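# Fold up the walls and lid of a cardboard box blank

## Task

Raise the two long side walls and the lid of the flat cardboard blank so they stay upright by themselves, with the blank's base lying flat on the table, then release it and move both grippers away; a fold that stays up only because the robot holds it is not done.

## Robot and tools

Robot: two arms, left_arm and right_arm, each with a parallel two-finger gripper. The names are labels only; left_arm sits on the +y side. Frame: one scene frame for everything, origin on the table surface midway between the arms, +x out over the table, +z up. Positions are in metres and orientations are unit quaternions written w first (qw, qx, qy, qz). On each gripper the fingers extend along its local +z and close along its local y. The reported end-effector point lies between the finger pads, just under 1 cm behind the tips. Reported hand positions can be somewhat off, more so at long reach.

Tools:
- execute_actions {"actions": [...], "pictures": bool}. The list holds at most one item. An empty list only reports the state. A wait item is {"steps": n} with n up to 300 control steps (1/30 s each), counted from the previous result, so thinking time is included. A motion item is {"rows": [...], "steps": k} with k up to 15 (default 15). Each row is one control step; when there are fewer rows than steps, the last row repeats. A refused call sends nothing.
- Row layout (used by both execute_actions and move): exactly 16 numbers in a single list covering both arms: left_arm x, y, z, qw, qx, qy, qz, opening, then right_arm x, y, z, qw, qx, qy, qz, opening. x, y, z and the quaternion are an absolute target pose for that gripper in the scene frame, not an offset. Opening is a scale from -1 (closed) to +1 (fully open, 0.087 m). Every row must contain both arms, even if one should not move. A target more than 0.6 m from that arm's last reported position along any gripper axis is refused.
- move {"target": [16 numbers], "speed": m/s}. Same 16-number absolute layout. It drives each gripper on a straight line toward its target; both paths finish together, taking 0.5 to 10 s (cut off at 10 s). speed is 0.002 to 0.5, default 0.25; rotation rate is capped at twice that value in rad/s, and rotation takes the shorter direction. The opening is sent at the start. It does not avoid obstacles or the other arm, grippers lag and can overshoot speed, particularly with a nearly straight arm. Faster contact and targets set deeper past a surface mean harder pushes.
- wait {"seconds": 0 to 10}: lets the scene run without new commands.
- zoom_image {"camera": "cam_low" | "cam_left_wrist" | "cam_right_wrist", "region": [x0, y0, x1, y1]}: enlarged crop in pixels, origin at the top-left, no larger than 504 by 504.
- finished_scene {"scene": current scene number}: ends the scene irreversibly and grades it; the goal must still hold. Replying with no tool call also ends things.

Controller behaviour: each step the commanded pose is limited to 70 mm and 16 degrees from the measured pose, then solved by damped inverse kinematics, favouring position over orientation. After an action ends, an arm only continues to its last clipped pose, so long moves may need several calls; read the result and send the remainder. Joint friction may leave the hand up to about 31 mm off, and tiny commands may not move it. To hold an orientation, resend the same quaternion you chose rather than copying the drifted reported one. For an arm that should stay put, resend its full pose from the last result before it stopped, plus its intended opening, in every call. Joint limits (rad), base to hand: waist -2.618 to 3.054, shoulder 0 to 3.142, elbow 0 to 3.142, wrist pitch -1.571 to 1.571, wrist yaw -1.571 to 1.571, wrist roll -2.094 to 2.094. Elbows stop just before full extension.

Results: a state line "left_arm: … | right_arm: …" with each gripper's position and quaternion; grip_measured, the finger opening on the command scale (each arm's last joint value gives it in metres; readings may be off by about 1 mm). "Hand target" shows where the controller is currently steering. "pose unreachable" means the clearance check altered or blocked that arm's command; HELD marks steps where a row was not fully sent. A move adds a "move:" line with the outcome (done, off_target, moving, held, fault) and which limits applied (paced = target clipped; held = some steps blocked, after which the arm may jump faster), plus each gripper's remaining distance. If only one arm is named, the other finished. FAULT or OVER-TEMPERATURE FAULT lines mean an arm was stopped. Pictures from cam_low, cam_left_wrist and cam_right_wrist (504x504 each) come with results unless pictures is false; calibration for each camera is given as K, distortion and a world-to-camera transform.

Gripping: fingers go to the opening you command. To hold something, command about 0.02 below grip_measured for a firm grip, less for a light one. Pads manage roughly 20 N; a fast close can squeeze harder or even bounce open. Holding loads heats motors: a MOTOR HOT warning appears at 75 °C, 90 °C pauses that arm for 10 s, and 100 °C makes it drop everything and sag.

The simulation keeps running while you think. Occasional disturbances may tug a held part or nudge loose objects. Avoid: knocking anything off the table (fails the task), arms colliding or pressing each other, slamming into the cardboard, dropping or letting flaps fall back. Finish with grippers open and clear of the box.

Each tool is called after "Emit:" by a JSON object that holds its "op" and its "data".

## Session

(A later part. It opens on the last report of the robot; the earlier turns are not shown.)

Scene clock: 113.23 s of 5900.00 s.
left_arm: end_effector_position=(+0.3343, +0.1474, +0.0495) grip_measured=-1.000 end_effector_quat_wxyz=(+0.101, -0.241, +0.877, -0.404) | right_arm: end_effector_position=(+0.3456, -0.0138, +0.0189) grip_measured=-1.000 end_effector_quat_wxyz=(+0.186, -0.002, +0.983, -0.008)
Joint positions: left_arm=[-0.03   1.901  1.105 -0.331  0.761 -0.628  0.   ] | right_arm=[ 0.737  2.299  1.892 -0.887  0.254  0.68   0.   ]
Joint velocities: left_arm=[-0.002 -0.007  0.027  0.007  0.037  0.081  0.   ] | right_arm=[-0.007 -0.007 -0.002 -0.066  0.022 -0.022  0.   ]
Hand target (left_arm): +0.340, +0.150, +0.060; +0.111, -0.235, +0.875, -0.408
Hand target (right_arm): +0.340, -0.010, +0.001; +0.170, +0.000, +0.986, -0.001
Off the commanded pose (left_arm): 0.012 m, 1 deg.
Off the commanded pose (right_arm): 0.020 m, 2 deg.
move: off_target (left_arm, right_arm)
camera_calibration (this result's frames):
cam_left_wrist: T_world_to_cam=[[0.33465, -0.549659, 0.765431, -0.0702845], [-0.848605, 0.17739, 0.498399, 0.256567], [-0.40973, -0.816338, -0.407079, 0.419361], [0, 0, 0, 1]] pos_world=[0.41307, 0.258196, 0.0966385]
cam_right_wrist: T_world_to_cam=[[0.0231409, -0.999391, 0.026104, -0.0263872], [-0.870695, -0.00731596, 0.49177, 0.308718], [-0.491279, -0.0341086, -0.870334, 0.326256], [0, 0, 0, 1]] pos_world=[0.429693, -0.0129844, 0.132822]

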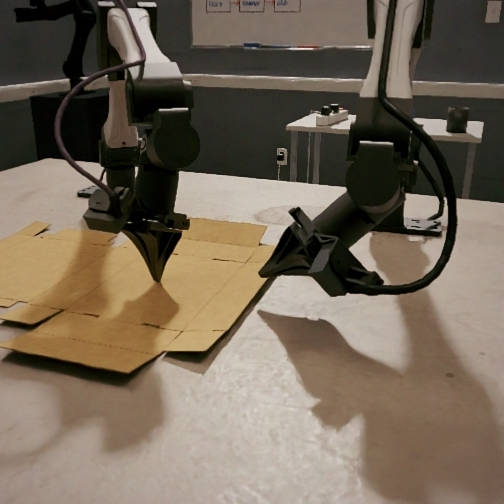

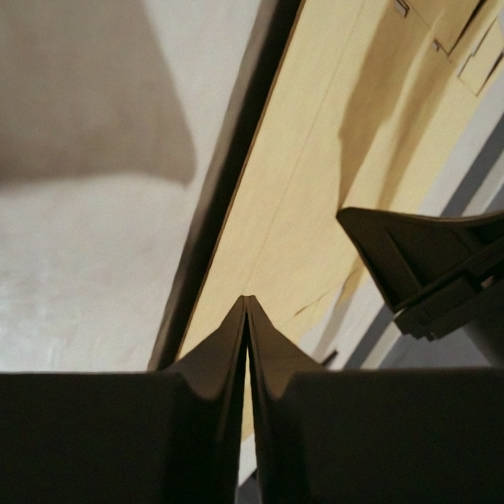

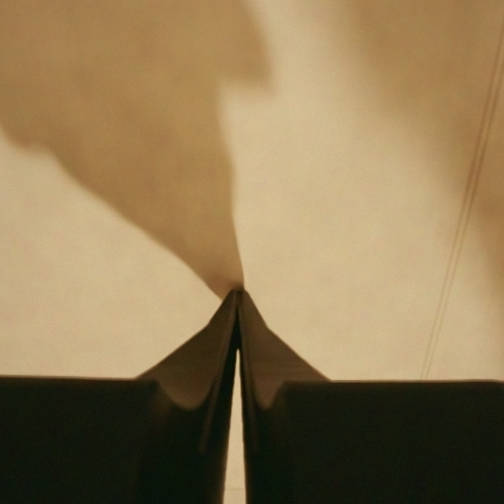

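Emit:
{"op": "move", "data": {"target": [0.29,0.19,0.03,0.11,-0.235,0.875,-0.409,-1,0.41,0.05,0.05,0.434,-0.433,0.75,0.25,-1], "speed": 0.15}}

Emit:
{"op": "move", "data": {"target": [0.29,0.17,-0.005,0.11,-0.235,0.875,-0.409,-1,0.41,0.055,-0.01,0.434,-0.433,0.75,0.25,-1], "speed": 0.04}}

Emit:
{"op": "move", "data": {"target": [0.30,0.125,-0.005,0.11,-0.235,0.875,-0.409,-1,0.41,0.055,-0.01,0.434,-0.433,0.75,0.25,-1], "speed": 0.04}}

Emit:
{"op": "move", "data": {"target": [0.30,0.10,0.065,0.11,-0.235,0.875,-0.409,-1,0.41,0.055,-0.01,0.434,-0.433,0.75,0.25,-1], "speed": 0.04}}

Scene clock: 128.83 s of 5900.00 s.
left_arm: end_effector_position=(+0.2965, +0.1890, +0.0251) grip_measured=-1.000 end_effector_quat_wxyz=(+0.108, -0.235, +0.877, -0.406) | right_arm: end_effector_position=(+0.4090, +0.0531, +0.0633) grip_measured=-1.000 end_effector_quat_wxyz=(+0.437, -0.434, +0.747, +0.251)
Joint positions: left_arm=[ 0.111  1.872  0.96  -0.333  0.818 -0.436  0.   ] | right_arm=[ 0.62   2.138  1.442  0.137 -0.385 -0.236  0.   ]
Joint velocities: left_arm=[-0.007 -0.007 -0.017 -0.022 -0.066 -0.022  0.   ] | right_arm=[ 0.012 -0.002 -0.012  0.007  0.007 -0.125  0.   ]
Hand target (left_arm): +0.291, +0.191, +0.029; +0.111, -0.235, +0.875, -0.408
Hand target (right_arm): +0.410, +0.048, +0.051; +0.433, -0.436, +0.749, +0.250
Off the commanded pose (left_arm): 0.008 m, 0 deg.
Off the commanded pose (right_arm): 0.014 m, 1 deg.
After step 90, 7.97 s passed at rest.
move: off_target (right_arm)
camera_calibration (this result's frames):
cam_left_wrist: T_world_to_cam=[[0.317768, -0.552124, 0.770833, -0.0107537], [-0.856729, 0.18113, 0.482916, 0.231342], [-0.40625, -0.813849, -0.415463, 0.426581], [0, 0, 0, 1]] pos_world=[0.374913, 0.299332, 0.0737992]
cam_right_wrist: T_world_to_cam=[[0.873095, -0.486815, 0.0267539, -0.336986], [-0.47603, -0.86304, -0.168986, 0.26847], [0.105354, 0.134805, -0.985255, 0.15262], [0, 0, 0, 1]] pos_world=[0.405942, 0.0470764, 0.204753]

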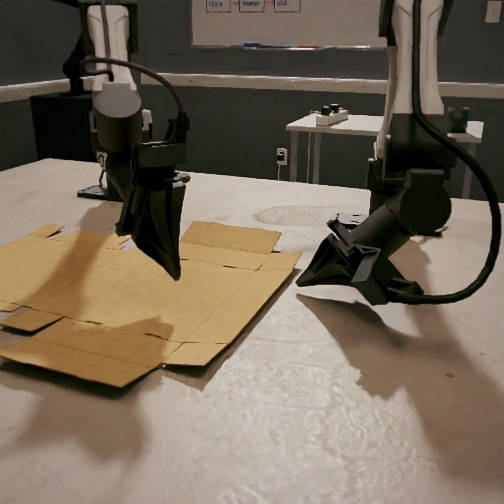

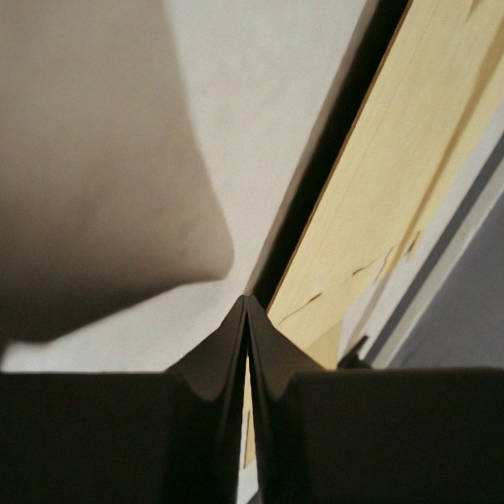

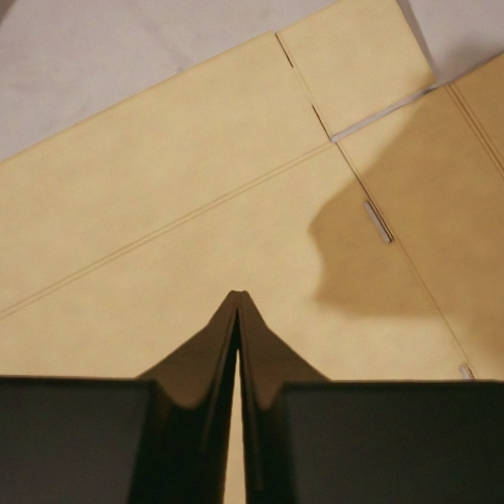

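Scene clock: 131.07 s of 5900.00 s.
left_arm: end_effector_position=(+0.2991, +0.1763, +0.0158) grip_measured=-1.000 end_effector_quat_wxyz=(+0.129, -0.228, +0.868, -0.422) | right_arm: end_effector_position=(+0.4220, +0.0626, +0.0229) grip_measured=-1.000 end_effector_quat_wxyz=(+0.464, -0.433, +0.730, +0.254)
Joint positions: left_arm=[ 0.083  1.878  0.881 -0.153  0.838 -0.502  0.   ] | right_arm=[ 0.62   2.26   1.41   0.355 -0.388 -0.236  0.   ]
Joint velocities: left_arm=[ 0.017 -0.007  0.002 -0.066  0.037 -0.022  0.   ] | right_arm=[-0.002 -0.012  0.002 -0.022  0.081 -0.066  0.   ]
Hand target (left_arm): +0.289, +0.171, -0.004; +0.110, -0.234, +0.875, -0.409
Hand target (right_arm): +0.410, +0.055, -0.009; +0.434, -0.433, +0.750, +0.250
Off the commanded pose (left_arm): 0.024 m, 3 deg.
Off the commanded pose (right_arm): 0.036 m, 4 deg.
move: off_target (left_arm, right_arm)
camera_calibration (this result's frames):
cam_left_wrist: T_world_to_cam=[[0.279746, -0.531513, 0.799523, -0.00417702], [-0.881768, 0.187177, 0.432956, 0.247574], [-0.379774, -0.826111, -0.416309, 0.407821], [0, 0, 0, 1]] pos_world=[0.374351, 0.288345, 0.0659304]
cam_right_wrist: T_world_to_cam=[[0.872133, -0.486298, 0.0538354, -0.34291], [-0.463839, -0.856795, -0.225293, 0.271791], [0.155685, 0.171514, -0.972803, 0.0863585], [0, 0, 0, 1]] pos_world=[0.411685, 0.0513006, 0.163703]

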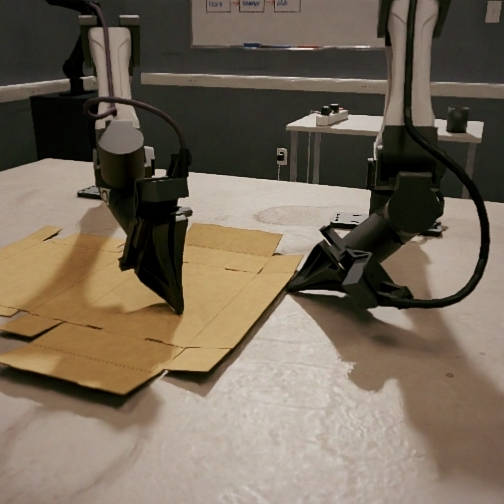

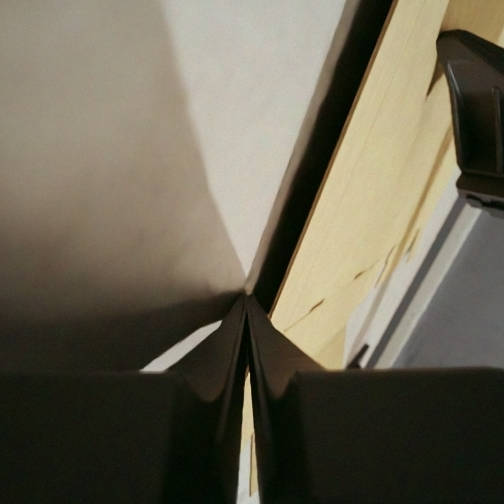

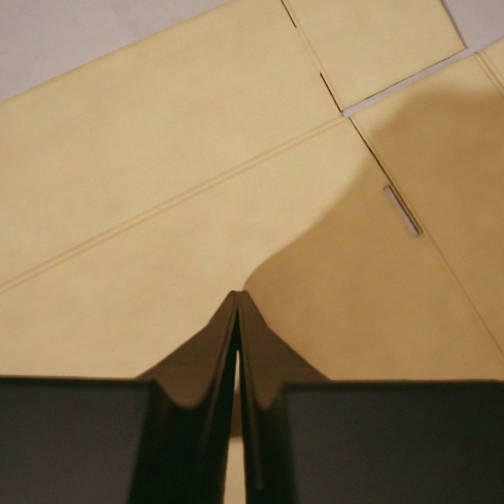

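Scene clock: 132.77 s of 5900.00 s.
left_arm: end_effector_position=(+0.3110, +0.1328, +0.0164) grip_measured=-1.000 end_effector_quat_wxyz=(+0.133, -0.227, +0.868, -0.421) | right_arm: end_effector_position=(+0.4239, +0.0618, +0.0233) grip_measured=-1.000 end_effector_quat_wxyz=(+0.467, -0.431, +0.731, +0.250)
Joint positions: left_arm=[-0.059  1.878  0.858  0.009  0.768 -0.682  0.   ] | right_arm=[ 0.62   2.26   1.41   0.358 -0.377 -0.236  0.   ]
Joint velocities: left_arm=[-0.017 -0.022 -0.032 -0.007 -0.066 -0.037  0.   ] | right_arm=[-0.002  0.007 -0.007 -0.022 -0.007  0.022  0.   ]
Hand target (left_arm): +0.299, +0.125, -0.004; +0.109, -0.235, +0.875, -0.409
Hand target (right_arm): +0.410, +0.055, -0.009; +0.434, -0.432, +0.750, +0.250
Off the commanded pose (left_arm): 0.025 m, 3 deg.
Off the commanded pose (right_arm): 0.037 m, 4 deg.
move: off_target (left_arm, right_arm)
camera_calibration (this result's frames):
cam_left_wrist: T_world_to_cam=[[0.273111, -0.53406, 0.800119, -0.0286585], [-0.885585, 0.185252, 0.425935, 0.267506], [-0.375698, -0.824901, -0.422362, 0.375288], [0, 0, 0, 1]] pos_world=[0.385722, 0.244714, 0.0674974]
cam_right_wrist: T_world_to_cam=[[0.867196, -0.494353, 0.0598794, -0.342535], [-0.470595, -0.852902, -0.22605, 0.274633], [0.16282, 0.16785, -0.972274, 0.0837736], [0, 0, 0, 1]] pos_world=[0.412646, 0.0508405, 0.164042]

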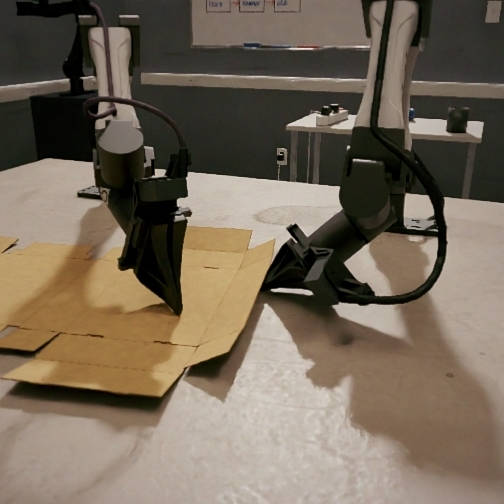

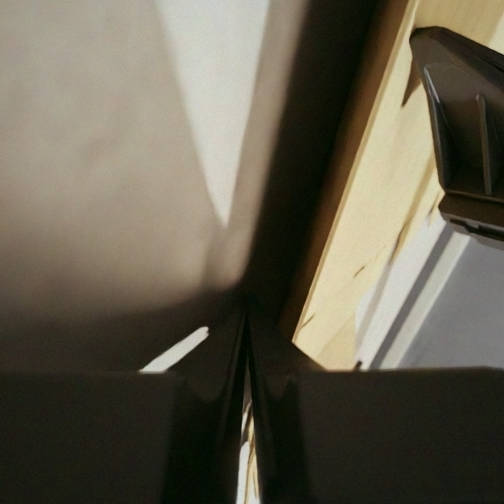

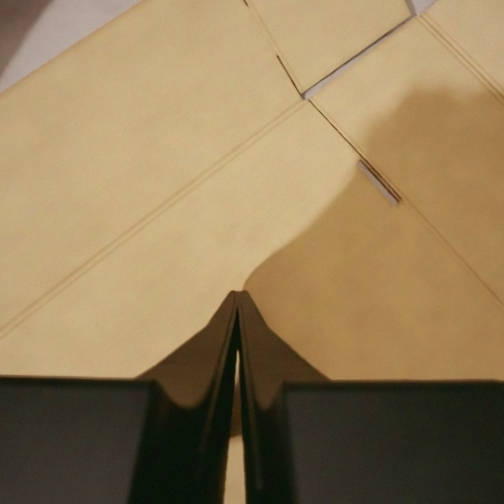

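Scene clock: 134.70 s of 5900.00 s.
left_arm: end_effector_position=(+0.2924, +0.1086, +0.0439) grip_measured=-1.000 end_effector_quat_wxyz=(+0.100, -0.247, +0.881, -0.391) | right_arm: end_effector_position=(+0.4240, +0.0624, +0.0242) grip_measured=-1.000 end_effector_quat_wxyz=(+0.468, -0.431, +0.729, +0.251)
Joint positions: left_arm=[-0.153  1.75   0.883 -0.177  0.678 -0.77   0.   ] | right_arm=[ 0.62   2.26   1.41   0.363 -0.38  -0.236  0.   ]
Joint velocities: left_arm=[ 0.017  0.002  0.002 -0.037  0.022 -0.022  0.   ] | right_arm=[0.012 0.007 0.007 0.007 0.051 0.037 0.   ]
Hand target (left_arm): +0.298, +0.100, +0.065; +0.109, -0.235, +0.875, -0.410
Hand target (right_arm): +0.410, +0.055, -0.009; +0.434, -0.433, +0.750, +0.250
Off the commanded pose (left_arm): 0.024 m, 3 deg.
Off the commanded pose (right_arm): 0.038 m, 5 deg.
move: off_target (left_arm, right_arm)
camera_calibration (this result's frames):
cam_left_wrist: T_world_to_cam=[[0.349336, -0.563891, 0.748326, -0.0753369], [-0.844374, 0.15677, 0.512305, 0.231062], [-0.406199, -0.810833, -0.421369, 0.367237], [0, 0, 0, 1]] pos_world=[0.370592, 0.219063, 0.0927447]
cam_right_wrist: T_world_to_cam=[[0.868366, -0.49223, 0.0604204, -0.342979], [-0.467694, -0.853353, -0.230327, 0.274372], [0.164934, 0.17175, -0.971236, 0.0833431], [0, 0, 0, 1]] pos_world=[0.412407, 0.0509972, 0.164864]

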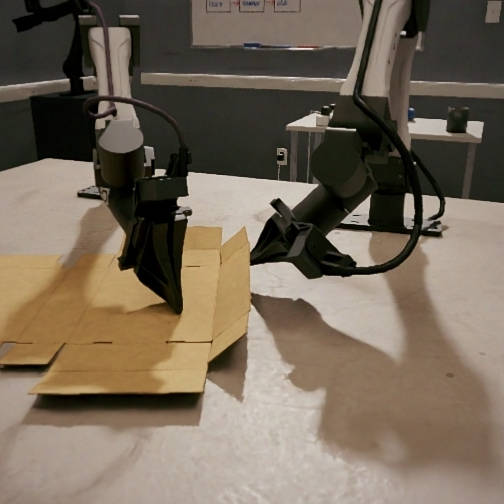

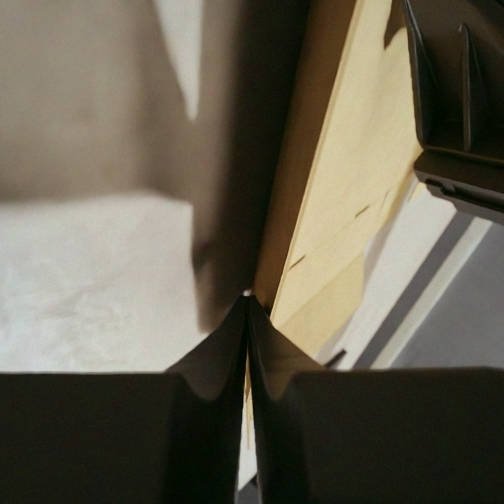

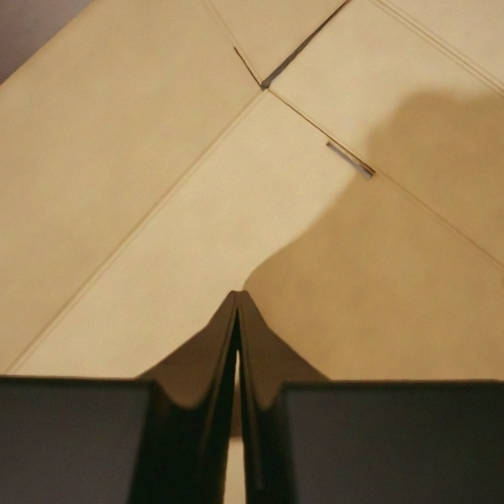

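Emit:
{"op": "move", "data": {"target": [0.30,0.20,0.05,0.11,-0.235,0.875,-0.409,-1,0.40,0.05,0.07,0.434,-0.433,0.75,0.25,-1], "speed": 0.1}}

Emit:
{"op": "move", "data": {"target": [0.33,0.19,0.03,0.11,-0.235,0.875,-0.409,-1,0.366,0.07,0.06,0.295,-0.7,0.509,0.405,1], "speed": 0.15}}

Scene clock: 147.77 s of 5900.00 s.
left_arm: end_effector_position=(+0.2973, +0.1980, +0.0483) grip_measured=-1.000 end_effector_quat_wxyz=(+0.113, -0.237, +0.876, -0.405) | right_arm: end_effector_position=(+0.4020, +0.0473, +0.0586) grip_measured=-1.000 end_effector_quat_wxyz=(+0.428, -0.434, +0.753, +0.248)
Joint positions: left_arm=[ 0.138  1.822  1.009 -0.443  0.823 -0.41   0.   ] | right_arm=[ 0.62   2.12   1.41   0.129 -0.38  -0.236  0.   ]
Joint velocities: left_arm=[-0.017 -0.017 -0.007  0.007  0.037 -0.066  0.   ] | right_arm=[ 0.002 -0.002 -0.012  0.066 -0.007  0.037  0.   ]
Hand target (left_arm): +0.301, +0.200, +0.050; +0.112, -0.235, +0.875, -0.407
Hand target (right_arm): +0.399, +0.050, +0.069; +0.434, -0.433, +0.750, +0.250
Off the commanded pose (left_arm): 0.004 m, 1 deg.
Off the commanded pose (right_arm): 0.012 m, 1 deg.
After step 90, 8.57 s passed at rest.
move: off_target (right_arm)
camera_calibration (this result's frames):
cam_left_wrist: T_world_to_cam=[[0.31617, -0.552262, 0.77139, -0.0234972], [-0.86168, 0.173018, 0.477046, 0.222504], [-0.396919, -0.815519, -0.42117, 0.441751], [0, 0, 0, 1]] pos_world=[0.374496, 0.308783, 0.0980329]
cam_right_wrist: T_world_to_cam=[[0.871441, -0.490117, 0.0193627, -0.332334], [-0.482288, -0.863377, -0.148255, 0.260669], [0.0893796, 0.119857, -0.98876, 0.156855], [0, 0, 0, 1]] pos_world=[0.401307, 0.0433731, 0.200173]

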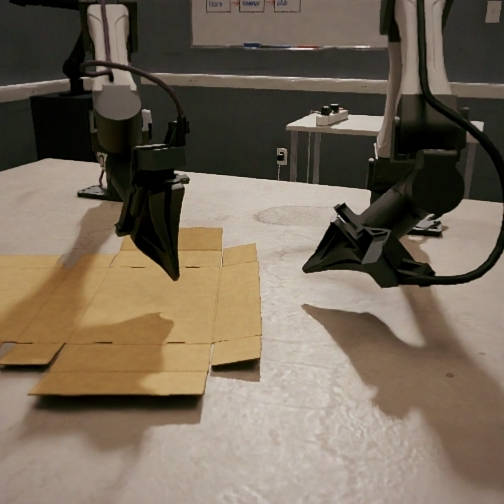

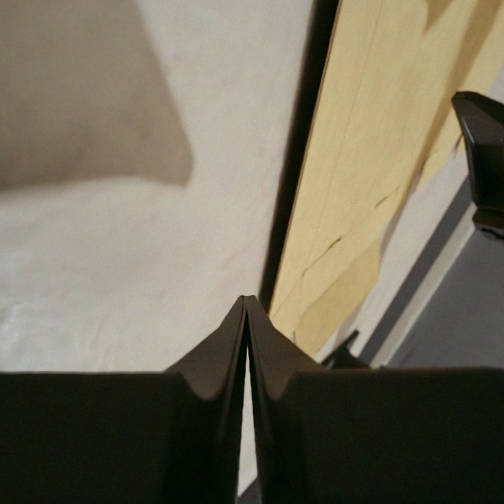

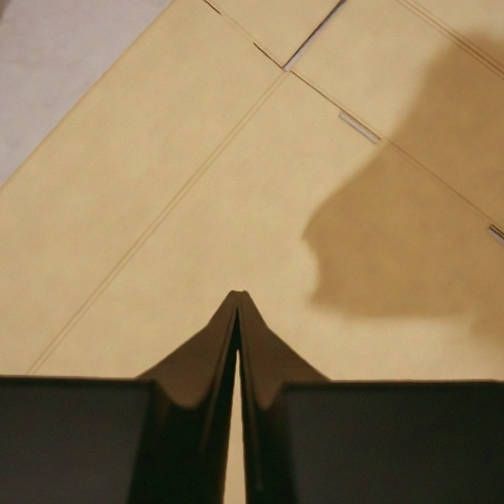

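Scene clock: 151.27 s of 5900.00 s.
left_arm: end_effector_position=(+0.3193, +0.1913, +0.0293) grip_measured=-1.000 end_effector_quat_wxyz=(+0.099, -0.242, +0.874, -0.409) | right_arm: end_effector_position=(+0.3614, +0.0721, +0.0594) grip_measured=+0.998 end_effector_quat_wxyz=(-0.291, +0.699, -0.513, -0.404)
Joint positions: left_arm=[ 0.106  1.944  1.08  -0.389  0.823 -0.454  0.   ] | right_arm=[ 0.568  2.474  2.137 -0.85  -0.997 -1.113  0.087]
Joint velocities: left_arm=[-0.022 -0.017 -0.017 -0.007  0.007 -0.007  0.   ] | right_arm=[ 0.002  0.002  0.007 -0.007  0.007 -0.037 -0.001]
Hand target (left_arm): +0.330, +0.190, +0.031; +0.110, -0.235, +0.875, -0.409
Hand target (right_arm): +0.367, +0.071, +0.061; -0.296, +0.698, -0.510, -0.405
Off the commanded pose (left_arm): 0.011 m, 1 deg.
Off the commanded pose (right_arm): 0.005 m, 1 deg.
move: off_target (left_arm)
camera_calibration (this result's frames):
cam_left_wrist: T_world_to_cam=[[0.334299, -0.541021, 0.771713, -0.0273838], [-0.848447, 0.183749, 0.49636, 0.244837], [-0.410343, -0.82069, -0.3976, 0.441633], [0, 0, 0, 1]] pos_world=[0.398107, 0.30264, 0.0751985]
cam_right_wrist: T_world_to_cam=[[0.949031, 0.314912, 0.0130576, -0.370591], [0.313029, -0.936906, -0.15563, -0.019148], [-0.0367758, 0.151785, -0.987729, 0.201513], [0, 0, 0, 1]] pos_world=[0.365107, 0.068177, 0.2009]

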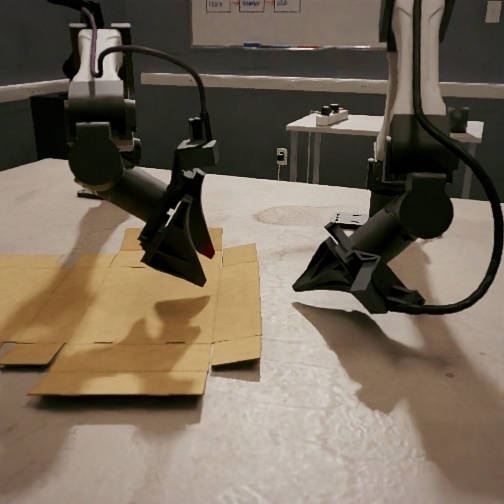

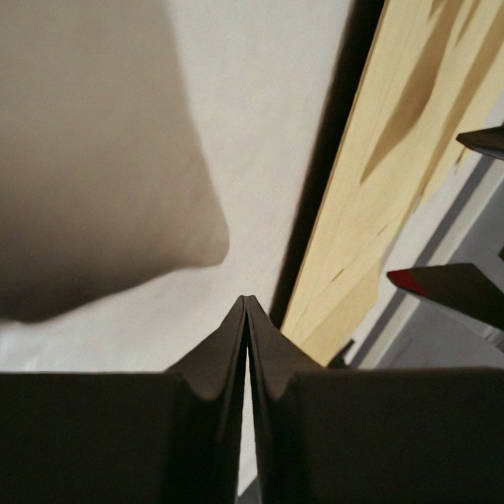

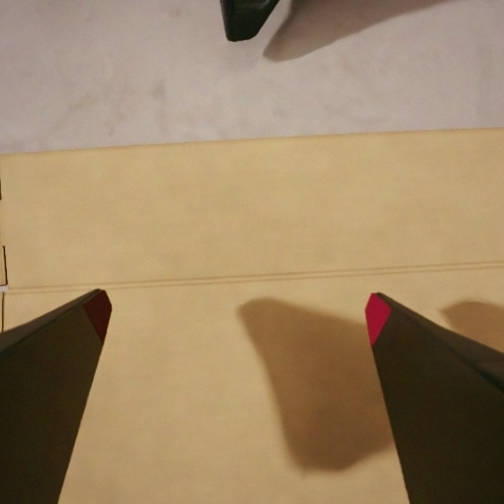

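Emit:
{"op": "move", "data": {"target": [0.335,0.175,-0.005,0.11,-0.235,0.875,-0.409,-1,0.366,0.062,-0.012,0.295,-0.7,0.509,0.405,1], "speed": 0.04}}

Emit:
{"op": "move", "data": {"target": [0.34,0.12,-0.005,0.11,-0.235,0.875,-0.409,-1,0.366,0.062,-0.012,0.295,-0.7,0.509,0.405,1], "speed": 0.04}}

Emit:
{"op": "move", "data": {"target": [0.35,0.10,0.065,0.11,-0.235,0.875,-0.409,-1,0.366,0.062,-0.012,0.295,-0.7,0.509,0.405,1], "speed": 0.04}}

Emit:
{"op": "move", "data": {"target": [0.365,0.065,0.07,0.11,-0.235,0.875,-0.409,-1,0.366,0.062,-0.012,0.295,-0.7,0.509,0.405,1], "speed": 0.03}}

Scene clock: 162.73 s of 5900.00 s.
left_arm: end_effector_position=(+0.3370, +0.1796, +0.0169) grip_measured=-1.000 end_effector_quat_wxyz=(+0.113, -0.234, +0.867, -0.426) | right_arm: end_effector_position=(+0.3625, +0.0711, +0.0231) grip_measured=+0.998 end_effector_quat_wxyz=(-0.309, +0.696, -0.494, -0.420)
Joint positions: left_arm=[ 0.074  2.008  1.08  -0.244  0.846 -0.516  0.   ] | right_arm=[ 0.553  2.503  2.013 -0.687 -1.053 -1.142  0.087]
Joint velocities: left_arm=[-0.017  0.007 -0.007  0.037  0.081 -0.051  0.   ] | right_arm=[-0.007  0.002  0.007 -0.022 -0.051  0.007  0.   ]
Hand target (left_arm): +0.334, +0.175, -0.004; +0.109, -0.234, +0.875, -0.409
Hand target (right_arm): +0.365, +0.061, -0.011; -0.294, +0.700, -0.508, -0.406
Off the commanded pose (left_arm): 0.022 m, 2 deg.
Off the commanded pose (right_arm): 0.036 m, 3 deg.
After step 90, 6.43 s passed at rest.
move: off_target (left_arm, right_arm)
camera_calibration (this result's frames):
cam_left_wrist: T_world_to_cam=[[0.30143, -0.519327, 0.79965, -0.0233629], [-0.867762, 0.198129, 0.455778, 0.272806], [-0.395131, -0.831291, -0.39093, 0.430997], [0, 0, 0, 1]] pos_world=[0.414073, 0.2921, 0.062833]
cam_right_wrist: T_world_to_cam=[[0.94239, 0.332344, 0.0380536, -0.370196], [0.332804, -0.919994, -0.20701, -0.0332074], [-0.0337895, 0.207749, -0.977598, 0.160615], [0, 0, 0, 1]] pos_world=[0.365348, 0.059114, 0.16423]

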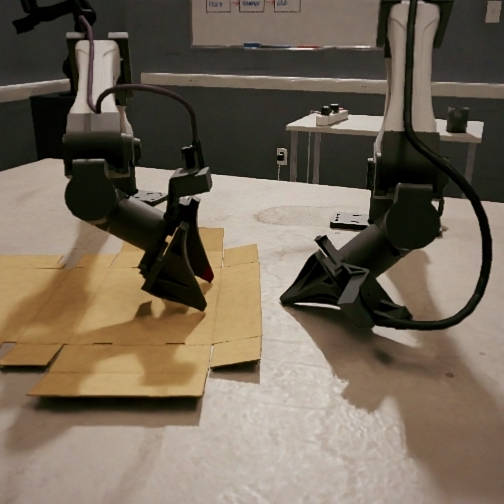

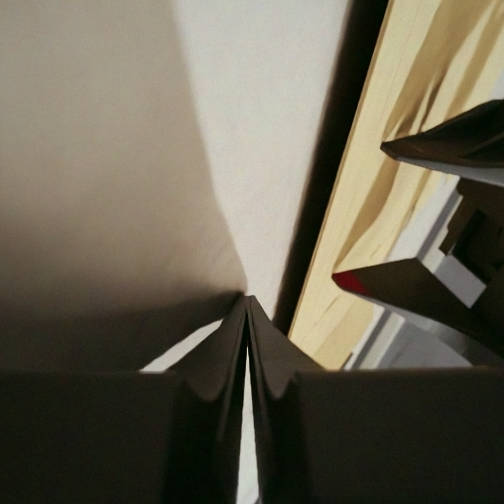

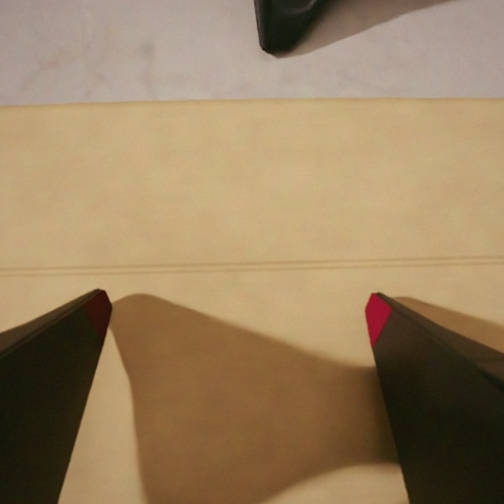

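Scene clock: 164.63 s of 5900.00 s.
left_arm: end_effector_position=(+0.3521, +0.1310, +0.0169) grip_measured=-1.000 end_effector_quat_wxyz=(+0.128, -0.230, +0.864, -0.430) | right_arm: end_effector_position=(+0.3622, +0.0714, +0.0229) grip_measured=+0.998 end_effector_quat_wxyz=(-0.310, +0.696, -0.492, -0.422)
Joint positions: left_arm=[-0.065  2.008  1.042 -0.037  0.784 -0.706  0.   ] | right_arm=[ 0.553  2.505  2.013 -0.685 -1.059 -1.143  0.087]
Joint velocities: left_arm=[-0.002 -0.002  0.007  0.037 -0.037 -0.007  0.   ] | right_arm=[-0.012 -0.002 -0.007  0.022 -0.022  0.022  0.   ]
Hand target (left_arm): +0.339, +0.121, -0.004; +0.109, -0.234, +0.875, -0.409
Hand target (right_arm): +0.364, +0.061, -0.011; -0.294, +0.700, -0.509, -0.406
Off the commanded pose (left_arm): 0.027 m, 3 deg.
Off the commanded pose (right_arm): 0.036 m, 3 deg.
move: off_target (left_arm, right_arm)
camera_calibration (this result's frames):
cam_left_wrist: T_world_to_cam=[[0.279698, -0.515822, 0.809751, -0.0461386], [-0.882455, 0.194126, 0.428472, 0.301642], [-0.37821, -0.834411, -0.400893, 0.39122], [0, 0, 0, 1]] pos_world=[0.427053, 0.244083, 0.0649531]
cam_right_wrist: T_world_to_cam=[[0.941733, 0.334261, 0.0375385, -0.369965], [0.334363, -0.918136, -0.212667, -0.0334944], [-0.0366208, 0.212827, -0.976403, 0.160927], [0, 0, 0, 1]] pos_world=[0.365501, 0.0586632, 0.163894]

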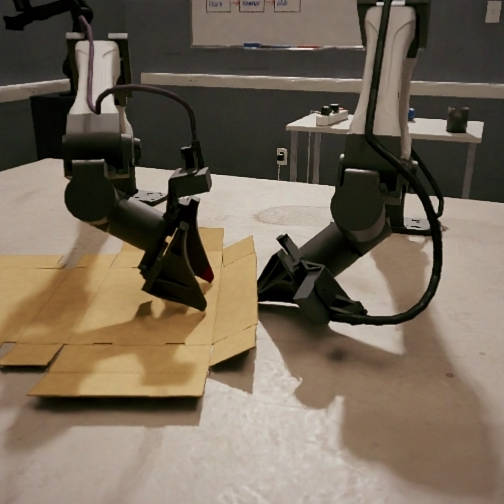

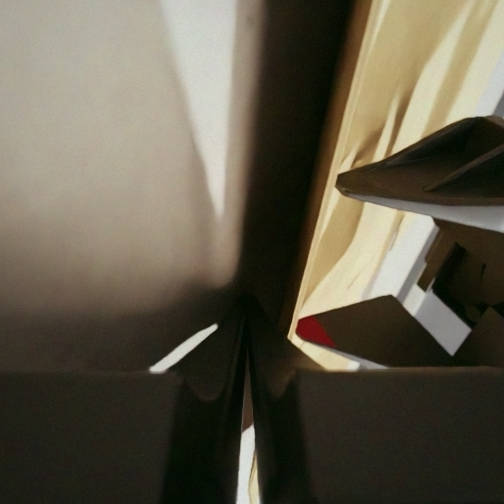

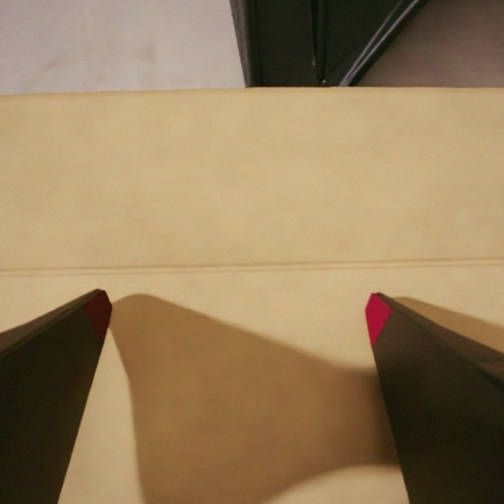

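Scene clock: 166.43 s of 5900.00 s.
left_arm: end_effector_position=(+0.3436, +0.1124, +0.0401) grip_measured=-1.000 end_effector_quat_wxyz=(+0.103, -0.250, +0.882, -0.387) | right_arm: end_effector_position=(+0.3623, +0.0714, +0.0234) grip_measured=+0.998 end_effector_quat_wxyz=(-0.310, +0.695, -0.491, -0.423)
Joint positions: left_arm=[-0.141  1.923  1.102 -0.23   0.672 -0.76   0.   ] | right_arm=[ 0.552  2.505  2.013 -0.685 -1.063 -1.144  0.087]
Joint velocities: left_arm=[ 0.007 -0.012 -0.002 -0.022 -0.11   0.007  0.   ] | right_arm=[-0.007 -0.002 -0.007  0.051  0.066 -0.022 -0.001]
Hand target (left_arm): +0.348, +0.100, +0.065; +0.109, -0.235, +0.875, -0.410
Hand target (right_arm): +0.365, +0.061, -0.011; -0.294, +0.700, -0.508, -0.406
Off the commanded pose (left_arm): 0.029 m, 3 deg.
Off the commanded pose (right_arm): 0.037 m, 3 deg.
move: off_target (left_arm, right_arm)
camera_calibration (this result's frames):
cam_left_wrist: T_world_to_cam=[[0.35384, -0.567877, 0.743178, -0.0890997], [-0.845448, 0.145638, 0.513817, 0.277237], [-0.400019, -0.810127, -0.428577, 0.387637], [0, 0, 0, 1]] pos_world=[0.420979, 0.223061, 0.0899003]
cam_right_wrist: T_world_to_cam=[[0.941344, 0.335273, 0.0382595, -0.369948], [0.335374, -0.916967, -0.21609, -0.0337202], [-0.0373666, 0.216246, -0.975623, 0.161411], [0, 0, 0, 1]] pos_world=[0.365588, 0.0582085, 0.164344]

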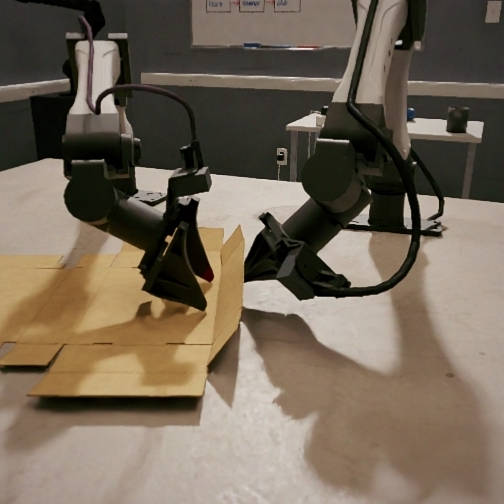

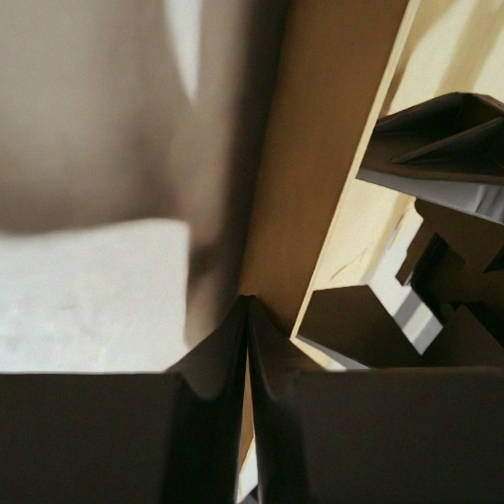

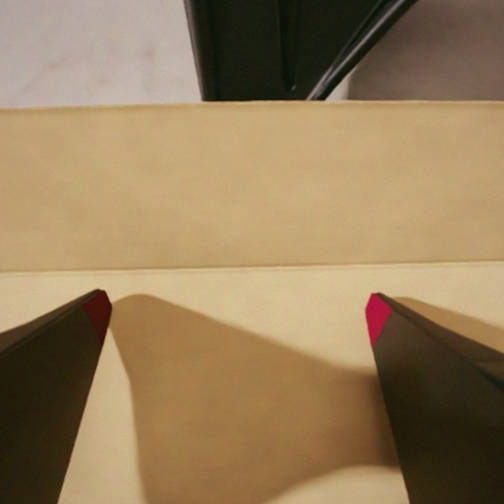

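Scene clock: 168.67 s of 5900.00 s.
left_arm: end_effector_position=(+0.3524, +0.0949, +0.0437) grip_measured=-1.000 end_effector_quat_wxyz=(+0.110, -0.263, +0.891, -0.353) | right_arm: end_effector_position=(+0.3694, +0.0641, +0.0232) grip_measured=+0.998 end_effector_quat_wxyz=(-0.314, +0.691, -0.498, -0.420)
Joint positions: left_arm=[-0.214  1.923  1.158 -0.269  0.563 -0.827  0.   ] | right_arm=[ 0.533  2.505  2.013 -0.685 -1.062 -1.144  0.087]
Joint velocities: left_arm=[-0.017 -0.022  0.007 -0.095 -0.051 -0.022  0.   ] | right_arm=[-0.002 -0.002  0.002 -0.066 -0.007 -0.051 -0.   ]
Hand target (left_arm): +0.360, +0.067, +0.071; +0.108, -0.233, +0.876, -0.407
Hand target (right_arm): +0.365, +0.061, -0.011; -0.294, +0.701, -0.508, -0.406
Off the commanded pose (left_arm): 0.042 m, 7 deg.
Off the commanded pose (right_arm): 0.035 m, 3 deg.
move: off_target (left_arm, right_arm)
camera_calibration (this result's frames):
cam_left_wrist: T_world_to_cam=[[0.383352, -0.605777, 0.697191, -0.109606], [-0.840018, 0.0851155, 0.535841, 0.288214], [-0.383942, -0.791069, -0.476234, 0.373137], [0, 0, 0, 1]] pos_world=[0.427386, 0.204248, 0.0996799]
cam_right_wrist: T_world_to_cam=[[0.947444, 0.3176, 0.0384609, -0.375354], [0.318235, -0.923293, -0.215076, -0.0361544], [-0.0327974, 0.216012, -0.97584, 0.161455], [0, 0, 0, 1]] pos_world=[0.372428, 0.050955, 0.164215]

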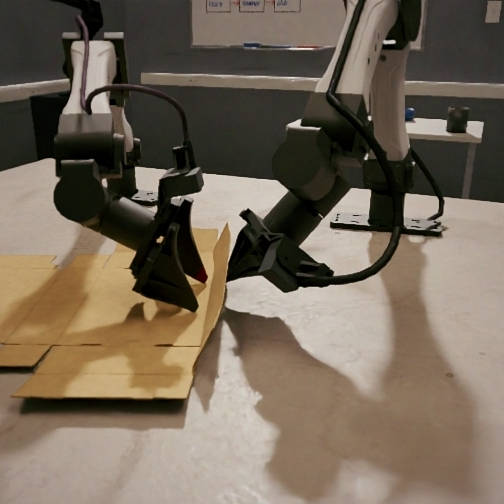

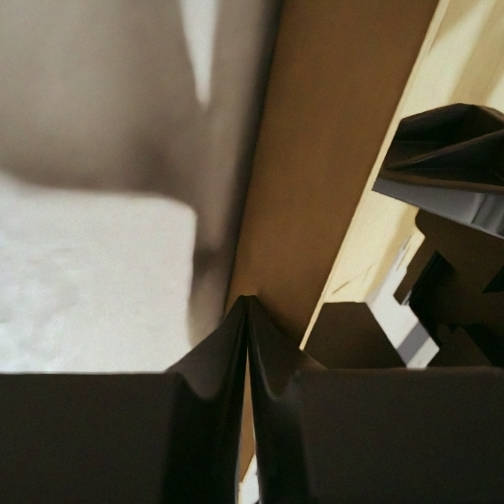

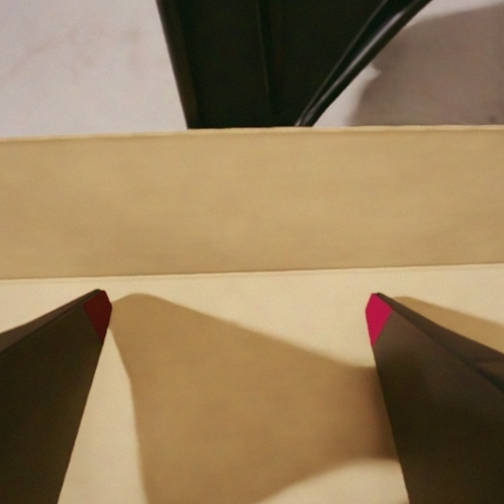

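Emit:
{"op": "move", "data": {"target": [0.36,0.08,0.095,0.11,-0.235,0.875,-0.409,-1,0.36,0.075,-0.015,0.295,-0.7,0.509,0.405,1], "speed": 0.03}}

Emit:
{"op": "move", "data": {"target": [0.37,0.05,0.085,0.11,-0.235,0.875,-0.409,-1,0.36,0.075,-0.015,0.295,-0.7,0.509,0.405,1], "speed": 0.03}}

Scene clock: 186.93 s of 5900.00 s.
left_arm: end_effector_position=(+0.3468, +0.0994, +0.0461) grip_measured=-1.000 end_effector_quat_wxyz=(+0.090, -0.268, +0.895, -0.345) | right_arm: end_effector_position=(+0.3693, +0.0701, +0.0251) grip_measured=+0.998 end_effector_quat_wxyz=(-0.317, +0.689, -0.498, -0.421)
Joint positions: left_arm=[-0.203  1.923  1.187 -0.35   0.567 -0.811  0.   ] | right_arm=[ 0.543  2.505  2.013 -0.655 -1.063 -1.114  0.087]
Joint velocities: left_arm=[-0.007 -0.012  0.002 -0.037  0.022  0.007  0.   ] | right_arm=[ 0.007  0.002  0.007  0.022 -0.007  0.037 -0.001]
Hand target (left_arm): +0.356, +0.082, +0.094; +0.110, -0.232, +0.877, -0.407
Hand target (right_arm): +0.359, +0.073, -0.013; -0.293, +0.701, -0.508, -0.406
Off the commanded pose (left_arm): 0.054 m, 9 deg.
Off the commanded pose (right_arm): 0.041 m, 4 deg.
After step 90, 12.87 s passed at rest.
move: off_target (left_arm, right_arm)
camera_calibration (this result's frames):
cam_left_wrist: T_world_to_cam=[[0.411047, -0.611759, 0.675864, -0.114455], [-0.815505, 0.0845853, 0.572536, 0.271712], [-0.407422, -0.786509, -0.464124, 0.382826], [0, 0, 0, 1]] pos_world=[0.4246, 0.208094, 0.0994698]
cam_right_wrist: T_world_to_cam=[[0.948731, 0.313524, 0.0401571, -0.377457], [0.314409, -0.922988, -0.2219, -0.0286168], [-0.0325063, 0.223149, -0.974242, 0.161303], [0, 0, 0, 1]] pos_world=[0.372346, 0.0559342, 0.165955]

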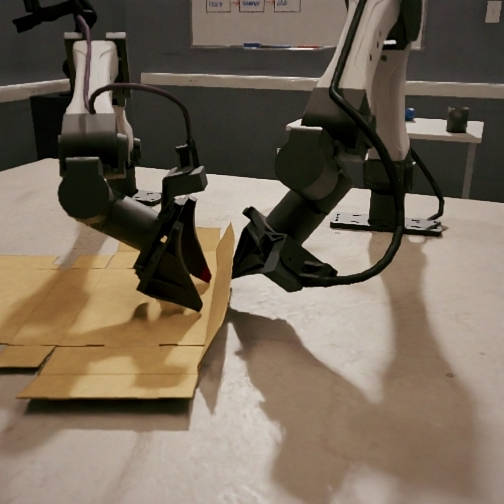

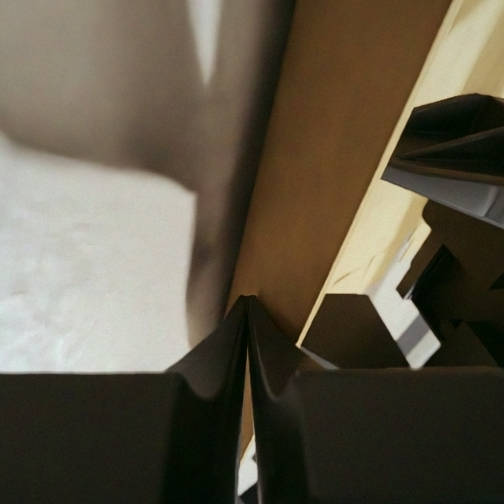

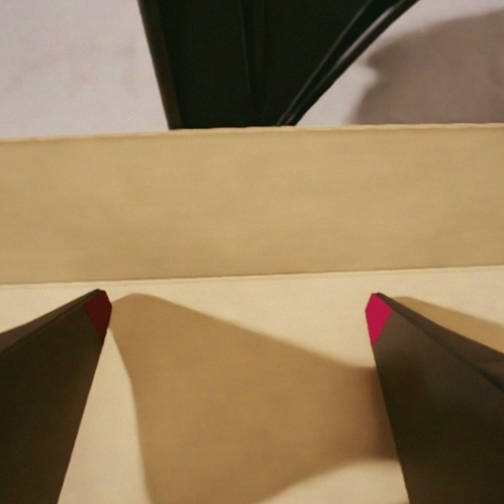

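Scene clock: 189.73 s of 5900.00 s.
left_arm: end_effector_position=(+0.3509, +0.0873, +0.0478) grip_measured=-1.000 end_effector_quat_wxyz=(+0.099, -0.271, +0.898, -0.332) | right_arm: end_effector_position=(+0.3725, +0.0697, +0.0243) grip_measured=+0.998 end_effector_quat_wxyz=(-0.320, +0.690, -0.499, -0.415)
Joint positions: left_arm=[-0.246  1.923  1.206 -0.345  0.517 -0.849  0.   ] | right_arm=[ 0.542  2.505  2.013 -0.645 -1.051 -1.112  0.087]
Joint velocities: left_arm=[-0.022  0.007 -0.002  0.022 -0.066  0.066  0.   ] | right_arm=[ 0.012  0.007 -0.007  0.007  0.022  0.022 -0.   ]
Hand target (left_arm): +0.363, +0.053, +0.087; +0.106, -0.231, +0.878, -0.405
Hand target (right_arm): +0.359, +0.073, -0.013; -0.293, +0.701, -0.508, -0.406
Off the commanded pose (left_arm): 0.056 m, 10 deg.
Off the commanded pose (right_arm): 0.042 m, 4 deg.
move: off_target (left_arm, right_arm)
camera_calibration (this result's frames):
cam_left_wrist: T_world_to_cam=[[0.413253, -0.626388, 0.660954, -0.123428], [-0.819916, 0.0598354, 0.569349, 0.278978], [-0.396182, -0.777212, -0.488858, 0.372202], [0, 0, 0, 1]] pos_world=[0.427205, 0.195273, 0.104698]
cam_right_wrist: T_world_to_cam=[[0.950261, 0.307306, 0.0506692, -0.380763], [0.310886, -0.926048, -0.213973, -0.028831], [-0.018833, 0.219082, -0.975525, 0.155988], [0, 0, 0, 1]] pos_world=[0.373725, 0.0561376, 0.165294]

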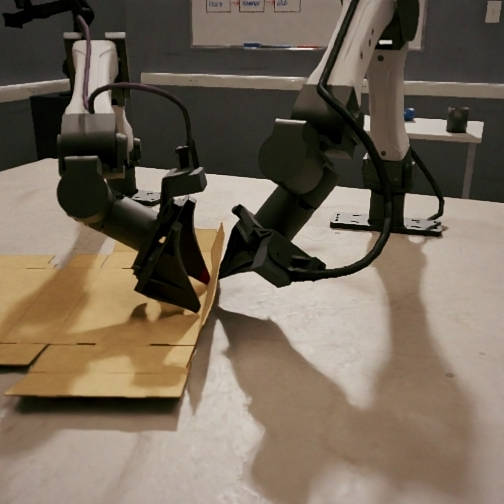

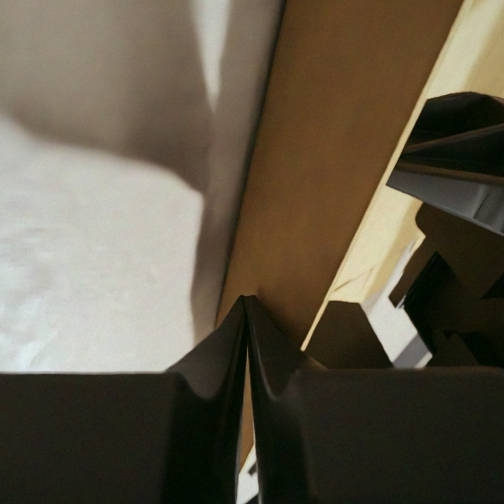

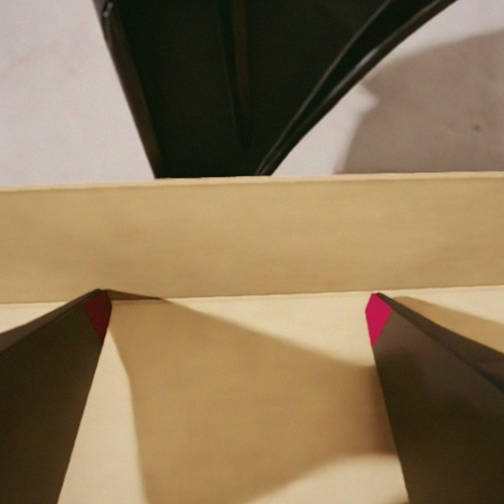

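Emit:
{"op": "move", "data": {"target": [0.345,0.10,0.085,0.11,-0.235,0.875,-0.409,-1,0.365,0.07,-0.015,0.295,-0.7,0.509,0.405,1], "speed": 0.03}}

Scene clock: 198.07 s of 5900.00 s.
left_arm: end_effector_position=(+0.3402, +0.1057, +0.0608) grip_measured=-1.000 end_effector_quat_wxyz=(+0.090, -0.254, +0.888, -0.372) | right_arm: end_effector_position=(+0.3730, +0.0689, +0.0230) grip_measured=+0.998 end_effector_quat_wxyz=(-0.321, +0.688, -0.498, -0.419)
Joint positions: left_arm=[-0.167  1.883  1.166 -0.362  0.641 -0.771  0.   ] | right_arm=[ 0.538  2.51   2.013 -0.643 -1.061 -1.113  0.087]
Joint velocities: left_arm=[ 0.017  0.017  0.002 -0.037 -0.037  0.007  0.   ] | right_arm=[ 0.017  0.002 -0.002  0.007 -0.022  0.051  0.002]
Hand target (left_arm): +0.344, +0.101, +0.084; +0.110, -0.233, +0.876, -0.407
Hand target (right_arm): +0.364, +0.069, -0.014; -0.294, +0.700, -0.508, -0.405
Off the commanded pose (left_arm): 0.025 m, 5 deg.
Off the commanded pose (right_arm): 0.039 m, 4 deg.
After step 90, 2.17 s passed at rest.
move: off_target (left_arm, right_arm)
camera_calibration (this result's frames):
cam_left_wrist: T_world_to_cam=[[0.376929, -0.586754, 0.71669, -0.111342], [-0.826621, 0.13599, 0.54608, 0.257251], [-0.417878, -0.798264, -0.433765, 0.394833], [0, 0, 0, 1]] pos_world=[0.419609, 0.214867, 0.110583]
cam_right_wrist: T_world_to_cam=[[0.950391, 0.307494, 0.0469484, -0.380848], [0.31007, -0.924498, -0.221722, -0.0296282], [-0.0247746, 0.22528, -0.973979, 0.156689], [0, 0, 0, 1]] pos_world=[0.375023, 0.0544186, 0.163923]

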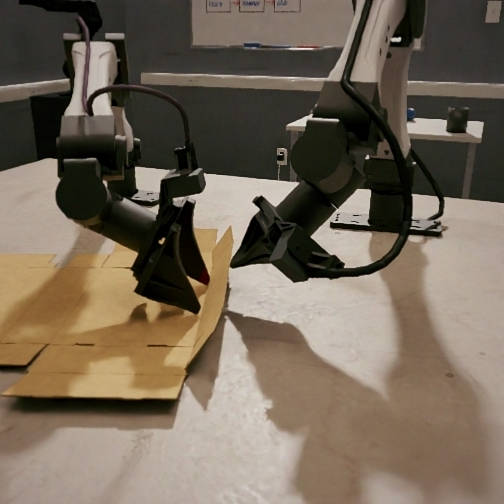

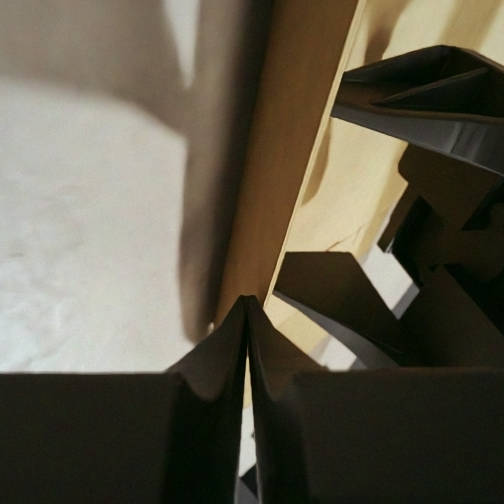

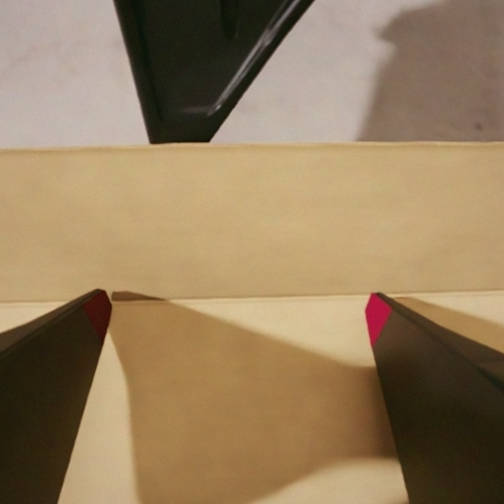

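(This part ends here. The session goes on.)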